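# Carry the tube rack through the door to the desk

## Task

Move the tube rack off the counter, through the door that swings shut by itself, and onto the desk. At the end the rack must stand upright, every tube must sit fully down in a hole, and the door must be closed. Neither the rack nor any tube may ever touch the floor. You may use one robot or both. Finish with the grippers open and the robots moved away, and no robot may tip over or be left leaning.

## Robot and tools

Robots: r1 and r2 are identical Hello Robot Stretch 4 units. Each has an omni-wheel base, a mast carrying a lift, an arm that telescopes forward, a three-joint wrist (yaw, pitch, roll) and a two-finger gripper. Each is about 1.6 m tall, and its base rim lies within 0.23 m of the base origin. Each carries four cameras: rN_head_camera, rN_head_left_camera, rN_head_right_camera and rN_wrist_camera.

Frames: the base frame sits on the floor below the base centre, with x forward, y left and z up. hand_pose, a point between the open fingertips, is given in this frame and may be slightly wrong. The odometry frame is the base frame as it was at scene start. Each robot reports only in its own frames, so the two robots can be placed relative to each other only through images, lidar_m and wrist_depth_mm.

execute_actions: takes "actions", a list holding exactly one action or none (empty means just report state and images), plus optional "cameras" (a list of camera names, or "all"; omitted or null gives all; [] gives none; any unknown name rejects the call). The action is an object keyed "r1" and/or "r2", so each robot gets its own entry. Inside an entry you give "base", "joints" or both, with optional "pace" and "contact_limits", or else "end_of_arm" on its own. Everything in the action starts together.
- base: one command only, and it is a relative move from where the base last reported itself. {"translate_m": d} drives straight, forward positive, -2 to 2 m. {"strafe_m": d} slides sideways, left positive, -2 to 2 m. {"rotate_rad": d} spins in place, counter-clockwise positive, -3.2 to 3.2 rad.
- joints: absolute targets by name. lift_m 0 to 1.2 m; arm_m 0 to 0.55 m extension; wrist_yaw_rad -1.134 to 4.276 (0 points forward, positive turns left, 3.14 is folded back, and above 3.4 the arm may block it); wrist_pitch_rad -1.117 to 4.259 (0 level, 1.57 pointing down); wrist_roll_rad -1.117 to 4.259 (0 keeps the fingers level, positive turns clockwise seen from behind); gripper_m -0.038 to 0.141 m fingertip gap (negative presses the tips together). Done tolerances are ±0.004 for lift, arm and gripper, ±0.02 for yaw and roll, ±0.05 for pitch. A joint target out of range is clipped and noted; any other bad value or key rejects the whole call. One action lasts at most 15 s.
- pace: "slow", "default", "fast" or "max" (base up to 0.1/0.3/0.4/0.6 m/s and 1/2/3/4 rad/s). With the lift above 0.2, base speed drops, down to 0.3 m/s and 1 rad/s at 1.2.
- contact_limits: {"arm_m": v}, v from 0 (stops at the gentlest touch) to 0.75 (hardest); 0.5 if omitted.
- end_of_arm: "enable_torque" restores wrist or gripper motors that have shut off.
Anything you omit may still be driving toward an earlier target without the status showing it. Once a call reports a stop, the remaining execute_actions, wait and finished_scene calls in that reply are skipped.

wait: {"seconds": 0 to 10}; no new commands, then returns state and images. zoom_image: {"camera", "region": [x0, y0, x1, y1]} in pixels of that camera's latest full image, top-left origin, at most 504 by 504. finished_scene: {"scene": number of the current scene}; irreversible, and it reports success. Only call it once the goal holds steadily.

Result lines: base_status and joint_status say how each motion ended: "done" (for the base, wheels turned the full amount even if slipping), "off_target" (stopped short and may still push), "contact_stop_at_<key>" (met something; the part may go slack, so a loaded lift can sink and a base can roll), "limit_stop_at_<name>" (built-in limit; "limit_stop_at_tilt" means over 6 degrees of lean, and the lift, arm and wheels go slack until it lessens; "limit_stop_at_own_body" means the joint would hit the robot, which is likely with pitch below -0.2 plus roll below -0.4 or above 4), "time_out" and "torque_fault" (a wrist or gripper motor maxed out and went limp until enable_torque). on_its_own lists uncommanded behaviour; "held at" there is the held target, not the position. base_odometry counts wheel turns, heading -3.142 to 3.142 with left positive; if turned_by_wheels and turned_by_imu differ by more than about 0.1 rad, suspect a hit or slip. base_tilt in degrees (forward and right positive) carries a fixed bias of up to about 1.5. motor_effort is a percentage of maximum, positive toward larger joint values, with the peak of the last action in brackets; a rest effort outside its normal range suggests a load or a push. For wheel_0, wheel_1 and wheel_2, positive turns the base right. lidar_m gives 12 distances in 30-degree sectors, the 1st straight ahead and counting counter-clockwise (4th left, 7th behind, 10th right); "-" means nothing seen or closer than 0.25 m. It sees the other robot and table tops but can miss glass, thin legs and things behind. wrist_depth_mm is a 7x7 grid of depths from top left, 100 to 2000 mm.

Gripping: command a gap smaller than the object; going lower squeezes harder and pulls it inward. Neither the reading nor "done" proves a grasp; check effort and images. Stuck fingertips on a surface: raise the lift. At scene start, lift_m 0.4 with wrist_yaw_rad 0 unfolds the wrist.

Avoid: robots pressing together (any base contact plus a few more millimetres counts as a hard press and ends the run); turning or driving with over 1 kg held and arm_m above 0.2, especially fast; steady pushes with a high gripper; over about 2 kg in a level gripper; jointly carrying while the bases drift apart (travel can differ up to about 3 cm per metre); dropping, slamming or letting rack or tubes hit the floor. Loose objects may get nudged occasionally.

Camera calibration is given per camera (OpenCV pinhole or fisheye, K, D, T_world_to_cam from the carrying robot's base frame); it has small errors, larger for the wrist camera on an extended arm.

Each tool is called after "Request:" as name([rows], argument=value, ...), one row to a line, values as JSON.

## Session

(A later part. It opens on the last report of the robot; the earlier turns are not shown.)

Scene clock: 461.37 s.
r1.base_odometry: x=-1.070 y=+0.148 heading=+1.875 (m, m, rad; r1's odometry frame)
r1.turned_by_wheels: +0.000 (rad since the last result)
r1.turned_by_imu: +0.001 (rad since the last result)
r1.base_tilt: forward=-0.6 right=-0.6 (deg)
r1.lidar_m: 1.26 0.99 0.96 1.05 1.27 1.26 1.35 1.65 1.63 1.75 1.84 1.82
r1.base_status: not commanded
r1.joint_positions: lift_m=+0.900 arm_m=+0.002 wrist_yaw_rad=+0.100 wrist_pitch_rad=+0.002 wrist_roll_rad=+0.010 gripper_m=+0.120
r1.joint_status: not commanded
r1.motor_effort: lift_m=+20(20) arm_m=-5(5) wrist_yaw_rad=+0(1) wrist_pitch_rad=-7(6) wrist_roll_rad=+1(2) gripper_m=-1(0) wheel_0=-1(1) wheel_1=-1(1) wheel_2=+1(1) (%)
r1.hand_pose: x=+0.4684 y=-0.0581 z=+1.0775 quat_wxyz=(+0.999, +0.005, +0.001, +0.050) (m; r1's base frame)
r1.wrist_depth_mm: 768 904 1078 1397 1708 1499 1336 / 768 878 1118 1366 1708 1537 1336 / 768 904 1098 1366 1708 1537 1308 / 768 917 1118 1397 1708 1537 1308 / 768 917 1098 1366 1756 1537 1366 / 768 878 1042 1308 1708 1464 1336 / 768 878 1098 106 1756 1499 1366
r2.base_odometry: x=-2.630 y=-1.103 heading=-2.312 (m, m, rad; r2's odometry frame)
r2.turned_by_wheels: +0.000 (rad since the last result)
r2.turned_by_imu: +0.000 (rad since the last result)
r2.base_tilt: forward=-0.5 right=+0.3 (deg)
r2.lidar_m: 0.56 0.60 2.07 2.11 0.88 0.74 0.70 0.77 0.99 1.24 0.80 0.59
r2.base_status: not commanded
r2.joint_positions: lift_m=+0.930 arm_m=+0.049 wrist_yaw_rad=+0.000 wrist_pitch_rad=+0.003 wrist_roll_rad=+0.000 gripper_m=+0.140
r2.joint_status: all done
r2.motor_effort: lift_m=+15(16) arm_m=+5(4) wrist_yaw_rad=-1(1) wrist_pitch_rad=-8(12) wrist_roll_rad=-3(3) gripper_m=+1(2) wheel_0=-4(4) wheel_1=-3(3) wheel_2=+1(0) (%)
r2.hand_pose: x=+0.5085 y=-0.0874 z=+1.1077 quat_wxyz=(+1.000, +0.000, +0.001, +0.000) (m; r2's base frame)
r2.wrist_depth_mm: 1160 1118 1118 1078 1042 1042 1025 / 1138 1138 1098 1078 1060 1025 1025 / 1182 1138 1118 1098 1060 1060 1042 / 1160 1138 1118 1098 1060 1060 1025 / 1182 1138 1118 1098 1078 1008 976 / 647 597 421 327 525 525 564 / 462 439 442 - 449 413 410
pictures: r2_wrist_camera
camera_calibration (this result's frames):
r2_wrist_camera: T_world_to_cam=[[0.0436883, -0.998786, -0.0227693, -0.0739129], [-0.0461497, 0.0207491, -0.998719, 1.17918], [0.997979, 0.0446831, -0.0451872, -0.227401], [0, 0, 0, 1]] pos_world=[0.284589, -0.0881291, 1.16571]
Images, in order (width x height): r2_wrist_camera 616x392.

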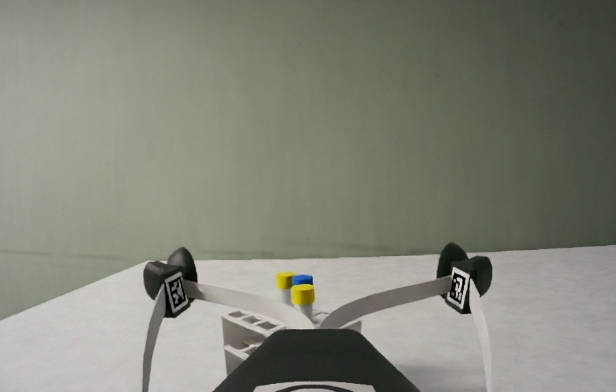

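Request:
execute_actions([
  {"r2":{"base":{"translate_m":-0.12},"joints":{"arm_m":0.0}}},
], cameras=[])

Request:
execute_actions([
  {"r2":{"joints":{"lift_m":0.8,"wrist_pitch_rad":-0.15}}},
], cameras=["r2_wrist_camera","r2_head_camera"])

Scene clock: 466.57 s.
r1.base_odometry: x=-1.070 y=+0.148 heading=+1.875 (m, m, rad; r1's odometry frame)
r1.turned_by_wheels: +0.000 (rad since the last result)
r1.turned_by_imu: +0.001 (rad since the last result)
r1.base_tilt: forward=-0.6 right=-0.6 (deg)
r1.lidar_m: 1.28 0.97 0.97 1.05 1.28 1.25 1.38 1.65 1.60 1.74 1.82 1.82
r1.base_status: not commanded
r1.joint_positions: lift_m=+0.900 arm_m=+0.002 wrist_yaw_rad=+0.100 wrist_pitch_rad=+0.002 wrist_roll_rad=+0.010 gripper_m=+0.120
r1.joint_status: not commanded
r1.motor_effort: lift_m=+20(20) arm_m=-5(5) wrist_yaw_rad=-1(1) wrist_pitch_rad=-7(6) wrist_roll_rad=+1(2) gripper_m=+1(1) wheel_0=-1(1) wheel_1=-1(1) wheel_2=+1(1) (%)
r1.hand_pose: x=+0.4684 y=-0.0581 z=+1.0775 quat_wxyz=(+0.999, +0.005, +0.001, +0.050) (m; r1's base frame)
r1.wrist_depth_mm: 759 917 1078 1366 1756 1576 1336 / 768 917 1078 1397 1708 1499 1308 / 768 904 1078 1366 1756 1499 1308 / 778 891 1078 1366 1756 1537 1336 / 768 904 1078 1397 1708 1499 1308 / 778 878 1042 1366 1576 1464 1366 / 778 891 1078 106 1756 1537 1366
r2.base_odometry: x=-2.549 y=-1.015 heading=-2.313 (m, m, rad; r2's odometry frame)
r2.turned_by_wheels: +0.000 (rad since the last result)
r2.turned_by_imu: +0.000 (rad since the last result)
r2.base_tilt: forward=-0.5 right=+0.2 (deg)
r2.lidar_m: 0.68 0.74 2.28 1.72 0.74 0.61 0.58 0.62 0.82 1.22 0.94 0.71
r2.base_status: done
r2.joint_positions: lift_m=+0.930 arm_m=+0.003 wrist_yaw_rad=+0.000 wrist_pitch_rad=+0.003 wrist_roll_rad=+0.000 gripper_m=+0.140
r2.joint_status: all done
joint sent to its limit — the command would take r2.arm_m past its lower limit, so that joint was sent only as far as its limit.
r2.motor_effort: lift_m=+15(15) arm_m=-5(3) wrist_yaw_rad=-1(1) wrist_pitch_rad=-8(8) wrist_roll_rad=-2(3) gripper_m=-3(1) wheel_0=-5(9) wheel_1=-1(4) wheel_2=+1(11) (%)
r2.hand_pose: x=+0.4623 y=-0.0874 z=+1.1078 quat_wxyz=(+1.000, +0.000, +0.001, +0.000) (m; r2's base frame)
r2.wrist_depth_mm: 1308 1281 1255 1281 1205 1182 1160 / 1308 1308 1281 1255 1229 1205 1182 / 1336 1308 1255 1255 1229 1255 1182 / 1336 1336 1281 1281 1255 1229 1182 / 1366 1308 1229 1205 1118 1042 991 / 661 603 554 492 535 521 569 / 512 508 508 - 466 473 452
pictures: none
No camera images: the call's "cameras" was empty. Leave "cameras" out to get every camera's image.

Scene clock: 468.17 s.
r1.base_odometry: x=-1.070 y=+0.148 heading=+1.875 (m, m, rad; r1's odometry frame)
r1.turned_by_wheels: +0.000 (rad since the last result)
r1.turned_by_imu: +0.000 (rad since the last result)
r1.base_tilt: forward=-0.6 right=-0.6 (deg)
r1.lidar_m: 1.29 0.99 0.96 1.06 1.28 1.26 1.37 1.65 1.61 1.74 1.84 1.81
r1.base_status: not commanded
r1.joint_positions: lift_m=+0.900 arm_m=+0.002 wrist_yaw_rad=+0.100 wrist_pitch_rad=+0.002 wrist_roll_rad=+0.010 gripper_m=+0.120
r1.joint_status: not commanded
r1.motor_effort: lift_m=+19(20) arm_m=-5(5) wrist_yaw_rad=+0(1) wrist_pitch_rad=-7(6) wrist_roll_rad=+2(2) gripper_m=+1(2) wheel_0=-1(1) wheel_1=-1(1) wheel_2=+1(1) (%)
r1.hand_pose: x=+0.4684 y=-0.0581 z=+1.0775 quat_wxyz=(+0.999, +0.005, +0.001, +0.050) (m; r1's base frame)
r1.wrist_depth_mm: 768 891 1078 1397 1756 1537 1308 / 768 891 1098 1397 1708 1499 1308 / 759 891 1098 1366 1708 1537 1366 / 768 904 1098 1397 1708 1576 1308 / 778 891 1098 1397 1756 1499 1308 / 778 891 1025 1336 1661 1464 1308 / 778 878 1098 107 1708 1537 1397
r2.base_odometry: x=-2.549 y=-1.015 heading=-2.313 (m, m, rad; r2's odometry frame)
r2.turned_by_wheels: +0.000 (rad since the last result)
r2.turned_by_imu: +0.000 (rad since the last result)
r2.base_tilt: forward=-0.6 right=+0.2 (deg)
r2.lidar_m: 0.69 0.75 2.24 1.72 0.73 0.61 0.59 0.63 0.82 1.24 0.96 0.71
r2.base_status: not commanded
r2.joint_positions: lift_m=+0.800 arm_m=+0.003 wrist_yaw_rad=+0.000 wrist_pitch_rad=-0.147 wrist_roll_rad=+0.000 gripper_m=+0.140
r2.joint_status: all done
r2.motor_effort: lift_m=+15(18) arm_m=-5(5) wrist_yaw_rad=-2(2) wrist_pitch_rad=-8(11) wrist_roll_rad=-3(3) gripper_m=+0(4) wheel_0=-5(5) wheel_1=-1(1) wheel_2=+2(1) (%)
r2.hand_pose: x=+0.4591 y=-0.0874 z=+1.0209 quat_wxyz=(+0.997, +0.000, -0.074, +0.000) (m; r2's base frame)
r2.wrist_depth_mm: 1464 1464 1397 1366 1281 1308 1255 / 1430 1430 1366 1336 1308 1281 1255 / 1397 1366 1336 1308 1308 1281 1229 / 1366 1336 1308 1281 1255 1205 1229 / 1308 1281 1281 544 1229 1205 1160 / 640 484 473 469 452 445 484 / 1308 1255 1229 - 1205 1138 1182
pictures: r2_head_camera, r2_wrist_camera
camera_calibration (this result's frames):
r2_wrist_camera: T_world_to_cam=[[0.0465595, -0.998788, -0.015968, -0.0820064], [0.103721, 0.0207328, -0.99439, 1.01695], [0.993516, 0.0446421, 0.104561, -0.332881], [0, 0, 0, 1]] pos_world=[0.229062, -0.0881306, 1.04474]
Images, in order (width x height): r2_head_camera 420x560, r2_wrist_camera 616x392.

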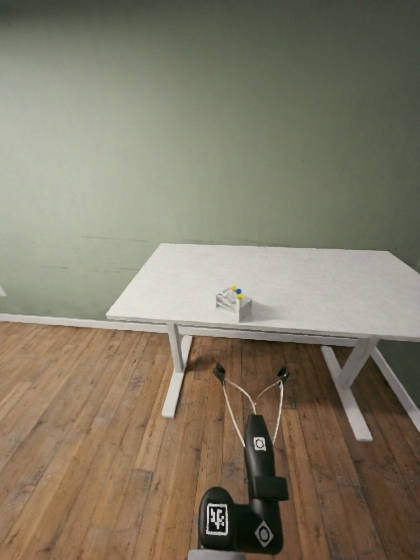

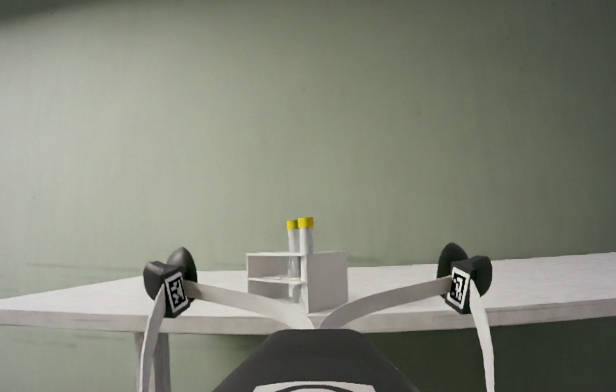

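Request:
execute_actions([
  {"r2":{"joints":{"wrist_pitch_rad":0.0,"gripper_m":0.0,"lift_m":0.805}}},
], cameras=[])

Request:
execute_actions([
  {"r2":{"joints":{"arm_m":0.25},"pace":"slow","contact_limits":{"arm_m":0.2}}},
], cameras=["r2_wrist_camera","r2_head_camera"])

Scene clock: 480.40 s.
r1.base_odometry: x=-1.070 y=+0.148 heading=+1.875 (m, m, rad; r1's odometry frame)
r1.turned_by_wheels: +0.000 (rad since the last result)
r1.turned_by_imu: +0.001 (rad since the last result)
r1.base_tilt: forward=-0.6 right=-0.6 (deg)
r1.lidar_m: 1.26 0.99 0.95 1.05 1.28 1.25 1.35 1.66 1.61 1.75 1.85 1.81
r1.base_status: not commanded
r1.joint_positions: lift_m=+0.900 arm_m=+0.002 wrist_yaw_rad=+0.100 wrist_pitch_rad=+0.002 wrist_roll_rad=+0.010 gripper_m=+0.120
r1.joint_status: not commanded
r1.motor_effort: lift_m=+20(20) arm_m=-5(5) wrist_yaw_rad=+0(0) wrist_pitch_rad=-6(7) wrist_roll_rad=+2(1) gripper_m=-1(4) wheel_0=-1(1) wheel_1=-1(1) wheel_2=+1(1) (%)
r1.hand_pose: x=+0.4684 y=-0.0581 z=+1.0775 quat_wxyz=(+0.999, +0.005, +0.001, +0.050) (m; r1's base frame)
r1.wrist_depth_mm: 778 917 1078 1397 1756 1537 1308 / 768 891 1078 1397 1808 1499 1308 / 759 891 1078 1397 1756 1537 1308 / 768 904 1078 1366 1808 1499 1366 / 768 904 1118 1397 1756 1464 1308 / 768 866 1042 1336 1618 1397 1336 / 768 904 1098 106 1808 1576 1336
r2.base_odometry: x=-2.549 y=-1.015 heading=-2.313 (m, m, rad; r2's odometry frame)
r2.turned_by_wheels: +0.000 (rad since the last result)
r2.turned_by_imu: +0.000 (rad since the last result)
r2.base_tilt: forward=-0.6 right=+0.3 (deg)
r2.lidar_m: 0.68 0.75 2.26 1.73 0.72 0.62 0.60 0.62 0.81 1.23 0.93 0.71
r2.base_status: not commanded
r2.joint_positions: lift_m=+0.805 arm_m=+0.003 wrist_yaw_rad=+0.000 wrist_pitch_rad=+0.002 wrist_roll_rad=+0.000 gripper_m=+0.000
r2.joint_status: all done
r2.motor_effort: lift_m=+22(22) arm_m=-4(5) wrist_yaw_rad=-1(1) wrist_pitch_rad=-6(7) wrist_roll_rad=-4(3) gripper_m=-4(3) wheel_0=-4(5) wheel_1=-1(1) wheel_2=+1(1) (%)
r2.hand_pose: x=+0.4623 y=-0.0874 z=+0.9824 quat_wxyz=(+1.000, +0.000, +0.001, +0.000) (m; r2's base frame)
r2.wrist_depth_mm: 1308 1281 1255 1255 1205 1205 1182 / 1308 1308 1281 1229 1255 1205 1182 / 1336 1308 1255 1281 1229 1205 1182 / 1336 1281 1281 539 1255 1182 1182 / 683 539 521 480 544 508 480 / 1366 1336 1281 193 189 1229 1229 / 1366 1366 1308 - 1255 1255 1205
pictures: none
No camera images: the call's "cameras" was empty. Leave "cameras" out to get every camera's image.

Scene clock: 484.17 s.
r1.base_odometry: x=-1.070 y=+0.148 heading=+1.875 (m, m, rad; r1's odometry frame)
r1.turned_by_wheels: +0.000 (rad since the last result)
r1.turned_by_imu: +0.001 (rad since the last result)
r1.base_tilt: forward=-0.6 right=-0.6 (deg)
r1.lidar_m: 1.26 0.99 0.96 1.05 1.29 1.26 1.38 1.64 1.61 1.72 1.86 1.83
r1.base_status: not commanded
r1.joint_positions: lift_m=+0.900 arm_m=+0.002 wrist_yaw_rad=+0.100 wrist_pitch_rad=+0.002 wrist_roll_rad=+0.010 gripper_m=+0.120
r1.joint_status: not commanded
r1.motor_effort: lift_m=+20(19) arm_m=-5(5) wrist_yaw_rad=+2(1) wrist_pitch_rad=-6(6) wrist_roll_rad=+3(1) gripper_m=+2(0) wheel_0=-1(1) wheel_1=-1(1) wheel_2=+1(1) (%)
r1.hand_pose: x=+0.4684 y=-0.0581 z=+1.0775 quat_wxyz=(+0.999, +0.005, +0.001, +0.050) (m; r1's base frame)
r1.wrist_depth_mm: 768 891 1098 1366 1708 1499 1336 / 768 904 1098 1430 1708 1537 1336 / 768 891 1060 1397 1756 1537 1336 / 778 891 1118 1397 1756 1537 1336 / 759 917 1098 1366 1756 1499 1281 / 768 891 1042 1336 1661 1430 1336 / 778 904 1060 106 1708 1499 1366
r2.base_odometry: x=-2.549 y=-1.015 heading=-2.313 (m, m, rad; r2's odometry frame)
r2.turned_by_wheels: +0.000 (rad since the last result)
r2.turned_by_imu: +0.000 (rad since the last result)
r2.base_tilt: forward=-0.7 right=+0.3 (deg)
r2.lidar_m: 0.68 0.74 2.24 1.73 0.72 0.61 0.59 0.64 0.80 1.24 0.95 0.71
r2.base_status: not commanded
r2.joint_positions: lift_m=+0.805 arm_m=+0.249 wrist_yaw_rad=+0.000 wrist_pitch_rad=+0.002 wrist_roll_rad=+0.000 gripper_m=+0.000
r2.joint_status: all done
r2.motor_effort: lift_m=+22(22) arm_m=+5(6) wrist_yaw_rad=+0(1) wrist_pitch_rad=-6(6) wrist_roll_rad=-3(3) gripper_m=-3(6) wheel_0=-5(5) wheel_1=-1(1) wheel_2=+1(1) (%)
r2.contact_limits: arm_m 0.2
r2.hand_pose: x=+0.7085 y=-0.0874 z=+0.9823 quat_wxyz=(+1.000, +0.000, +0.001, +0.000) (m; r2's base frame)
r2.wrist_depth_mm: 1078 1042 1025 1008 991 960 960 / 1060 1042 1025 1008 976 976 946 / 1060 1060 1025 1008 991 991 960 / 1060 1060 1042 270 1008 991 946 / 535 525 336 233 439 421 402 / 268 270 228 192 188 239 239 / 241 237 229 - 220 216 -
pictures: r2_head_camera, r2_wrist_camera
camera_calibration (this result's frames):
r2_wrist_camera: T_world_to_cam=[[0.0436104, -0.99879, -0.0227168, -0.0855262], [-0.0455754, 0.0207259, -0.998746, 1.06279], [0.998009, 0.0445911, -0.0446164, -0.433194], [0, 0, 0, 1]] pos_world=[0.484498, -0.0881334, 1.04018]
Images, in order (width x height): r2_head_camera 420x560, r2_wrist_camera 616x392.

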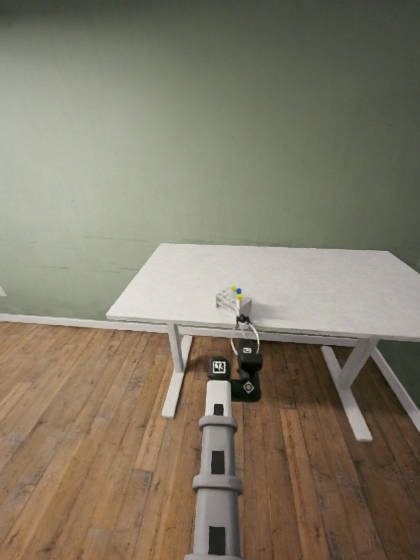

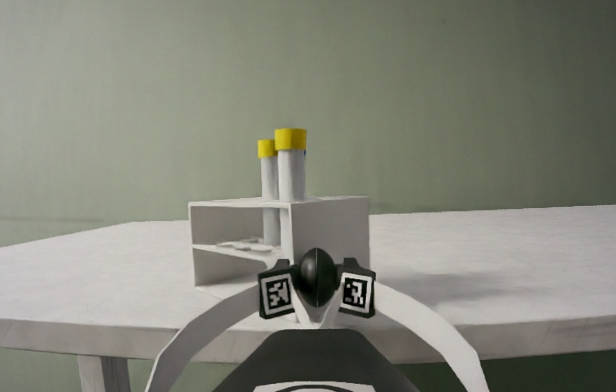

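Request:
execute_actions([
  {"r2":{"joints":{"arm_m":0.34},"pace":"slow","contact_limits":{"arm_m":0.2}}},
], cameras=["r2_wrist_camera","r2_head_camera"])

Request:
execute_actions([
  {"r2":{"joints":{"arm_m":0.1},"pace":"slow"}},
], cameras=["r2_wrist_camera"])

Request:
zoom_image(camera="r2_wrist_camera", region=[200,130,420,300])

Scene clock: 493.17 s.
r1.base_odometry: x=-1.070 y=+0.148 heading=+1.875 (m, m, rad; r1's odometry frame)
r1.turned_by_wheels: +0.000 (rad since the last result)
r1.turned_by_imu: +0.001 (rad since the last result)
r1.base_tilt: forward=-0.6 right=-0.6 (deg)
r1.lidar_m: 1.27 0.98 0.95 1.06 1.27 1.25 1.36 1.64 1.61 1.75 1.84 1.81
r1.base_status: not commanded
r1.joint_positions: lift_m=+0.900 arm_m=+0.002 wrist_yaw_rad=+0.100 wrist_pitch_rad=+0.002 wrist_roll_rad=+0.010 gripper_m=+0.120
r1.joint_status: not commanded
r1.motor_effort: lift_m=+19(19) arm_m=-5(5) wrist_yaw_rad=-1(0) wrist_pitch_rad=-6(6) wrist_roll_rad=+1(2) gripper_m=-3(2) wheel_0=-1(1) wheel_1=-1(1) wheel_2=+1(1) (%)
r1.hand_pose: x=+0.4684 y=-0.0581 z=+1.0775 quat_wxyz=(+0.999, +0.005, +0.001, +0.050) (m; r1's base frame)
r1.wrist_depth_mm: 768 891 1098 1430 1708 1537 1336 / 778 904 1098 1366 1756 1537 1336 / 768 891 1098 1430 1661 1499 1281 / 778 891 1078 1397 1756 1537 1366 / 768 904 1078 1397 1708 1464 1308 / 768 878 1042 1366 1618 1464 1366 / 778 891 1078 106 1708 1499 1366
r2.base_odometry: x=-2.549 y=-1.015 heading=-2.313 (m, m, rad; r2's odometry frame)
r2.turned_by_wheels: +0.000 (rad since the last result)
r2.turned_by_imu: +0.000 (rad since the last result)
r2.base_tilt: forward=-0.6 right=+0.2 (deg)
r2.lidar_m: 0.71 0.74 2.26 1.70 0.71 0.62 0.58 0.64 0.81 1.24 0.93 0.72
r2.base_status: not commanded
r2.joint_positions: lift_m=+0.805 arm_m=+0.339 wrist_yaw_rad=+0.000 wrist_pitch_rad=+0.002 wrist_roll_rad=+0.000 gripper_m=+0.000
r2.joint_status: all done
r2.motor_effort: lift_m=+22(22) arm_m=+6(4) wrist_yaw_rad=+0(0) wrist_pitch_rad=-6(7) wrist_roll_rad=-3(3) gripper_m=-5(3) wheel_0=-5(5) wheel_1=-1(1) wheel_2=+1(1) (%)
r2.contact_limits: arm_m 0.2
r2.hand_pose: x=+0.7984 y=-0.0875 z=+0.9823 quat_wxyz=(+1.000, +0.000, +0.001, +0.000) (m; r2's base frame)
r2.wrist_depth_mm: 960 946 931 917 891 878 866 / 991 960 946 917 891 878 854 / 976 960 931 904 891 891 866 / 976 946 946 283 904 891 891 / 530 517 322 232 452 424 399 / 268 267 224 193 187 239 239 / 189 185 179 - 182 160 -
pictures: r2_head_camera, r2_wrist_camera
camera_calibration (this result's frames):
r2_wrist_camera: T_world_to_cam=[[0.0434476, -0.998797, -0.0227168, -0.0893685], [-0.0455721, 0.0207332, -0.998746, 1.06689], [0.998016, 0.0444283, -0.0446165, -0.523025], [0, 0, 0, 1]] pos_world=[0.57449, -0.0881439, 1.04018]
Images, in order (width x height): r2_head_camera 420x560, r2_wrist_camera 616x392.

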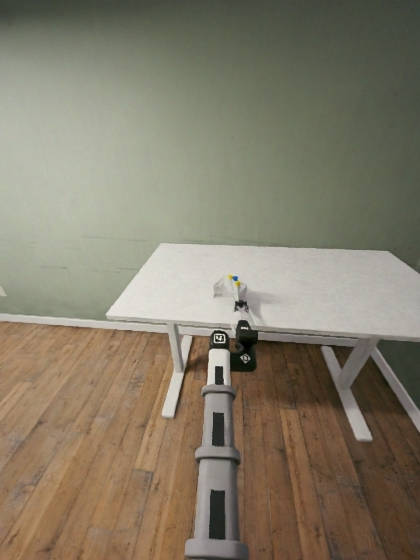

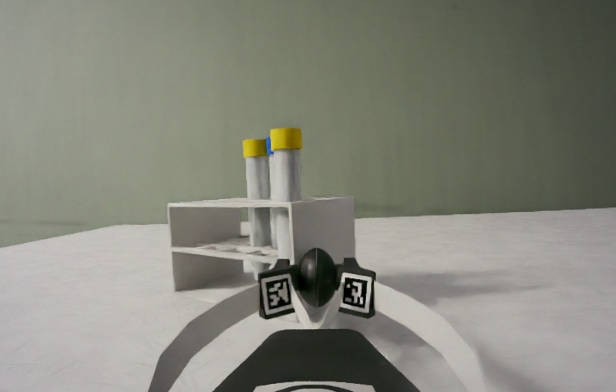

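Scene clock: 496.83 s.
r1.base_odometry: x=-1.070 y=+0.148 heading=+1.875 (m, m, rad; r1's odometry frame)
r1.turned_by_wheels: +0.000 (rad since the last result)
r1.turned_by_imu: +0.001 (rad since the last result)
r1.base_tilt: forward=-0.6 right=-0.6 (deg)
r1.lidar_m: 1.28 0.99 0.96 1.03 1.28 1.25 1.38 1.66 1.60 1.73 1.85 1.82
r1.base_status: not commanded
r1.joint_positions: lift_m=+0.900 arm_m=+0.002 wrist_yaw_rad=+0.100 wrist_pitch_rad=+0.002 wrist_roll_rad=+0.010 gripper_m=+0.120
r1.joint_status: not commanded
r1.motor_effort: lift_m=+20(20) arm_m=-5(5) wrist_yaw_rad=-1(0) wrist_pitch_rad=-7(7) wrist_roll_rad=+2(3) gripper_m=+0(3) wheel_0=-1(1) wheel_1=-1(1) wheel_2=+1(1) (%)
r1.hand_pose: x=+0.4684 y=-0.0581 z=+1.0775 quat_wxyz=(+0.999, +0.005, +0.001, +0.050) (m; r1's base frame)
r1.wrist_depth_mm: 768 891 1078 1430 1708 1499 1336 / 768 904 1098 1397 1756 1499 1336 / 768 891 1078 1366 1808 1499 1336 / 768 904 1098 1397 1808 1537 1308 / 778 904 1098 1397 1661 1499 1336 / 768 878 1042 1336 1618 1397 1336 / 768 891 1078 107 1708 1464 1336
r2.base_odometry: x=-2.549 y=-1.015 heading=-2.313 (m, m, rad; r2's odometry frame)
r2.turned_by_wheels: +0.000 (rad since the last result)
r2.turned_by_imu: +0.000 (rad since the last result)
r2.base_tilt: forward=-0.6 right=+0.2 (deg)
r2.lidar_m: 0.69 0.71 2.24 1.71 0.72 0.61 0.59 0.65 0.81 1.23 0.95 0.73
r2.base_status: not commanded
r2.joint_positions: lift_m=+0.805 arm_m=+0.101 wrist_yaw_rad=+0.000 wrist_pitch_rad=+0.002 wrist_roll_rad=+0.000 gripper_m=+0.000
r2.joint_status: all done
r2.motor_effort: lift_m=+22(22) arm_m=-5(3) wrist_yaw_rad=-1(0) wrist_pitch_rad=-7(6) wrist_roll_rad=-3(3) gripper_m=-5(2) wheel_0=-5(4) wheel_1=-1(1) wheel_2=+1(1) (%)
r2.hand_pose: x=+0.5603 y=-0.0874 z=+0.9823 quat_wxyz=(+1.000, +0.000, +0.001, +0.000) (m; r2's base frame)
r2.wrist_depth_mm: 1229 1205 1182 1160 1138 1098 1060 / 1229 1229 1160 1160 1138 1098 1078 / 1229 1205 1182 1160 1138 1138 1078 / 1229 1205 1182 525 1160 1118 1098 / 539 525 512 469 462 427 402 / 1255 788 379 194 188 1138 1098 / 1255 820 1229 - 1160 1118 1118
pictures: r2_wrist_camera
camera_calibration (this result's frames):
r2_wrist_camera: T_world_to_cam=[[0.0436169, -0.99879, -0.0227208, -0.0790634], [-0.045667, 0.0207254, -0.998742, 1.05606], [0.998004, 0.0445996, -0.0447078, -0.285253], [0, 0, 0, 1]] pos_world=[0.336359, -0.0881328, 1.04018]
Images, in order (width x height): r2_wrist_camera 616x392.

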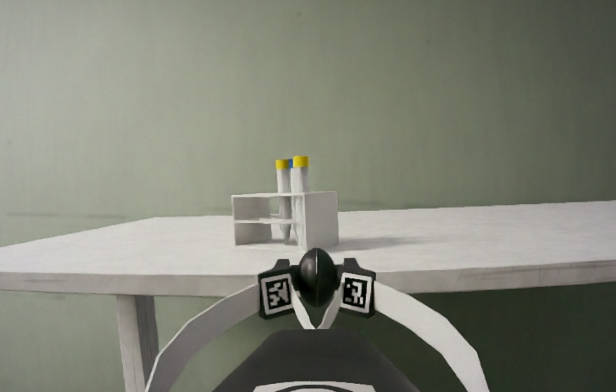

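Region (200, 130, 420, 300) of r2_wrist_camera's 616x392 image, scaled by 2.291; it fills the top 389 rows of this view, and the rest is white.

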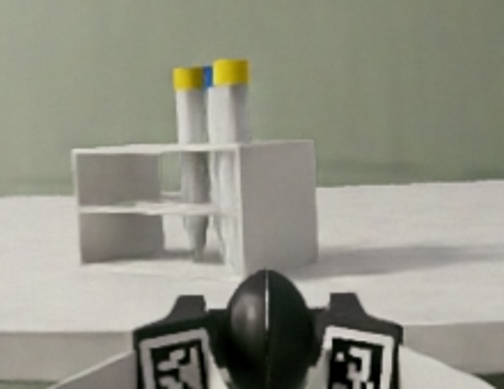

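Request:
finished_scene(scene=1)

The scene is finished: the task was done.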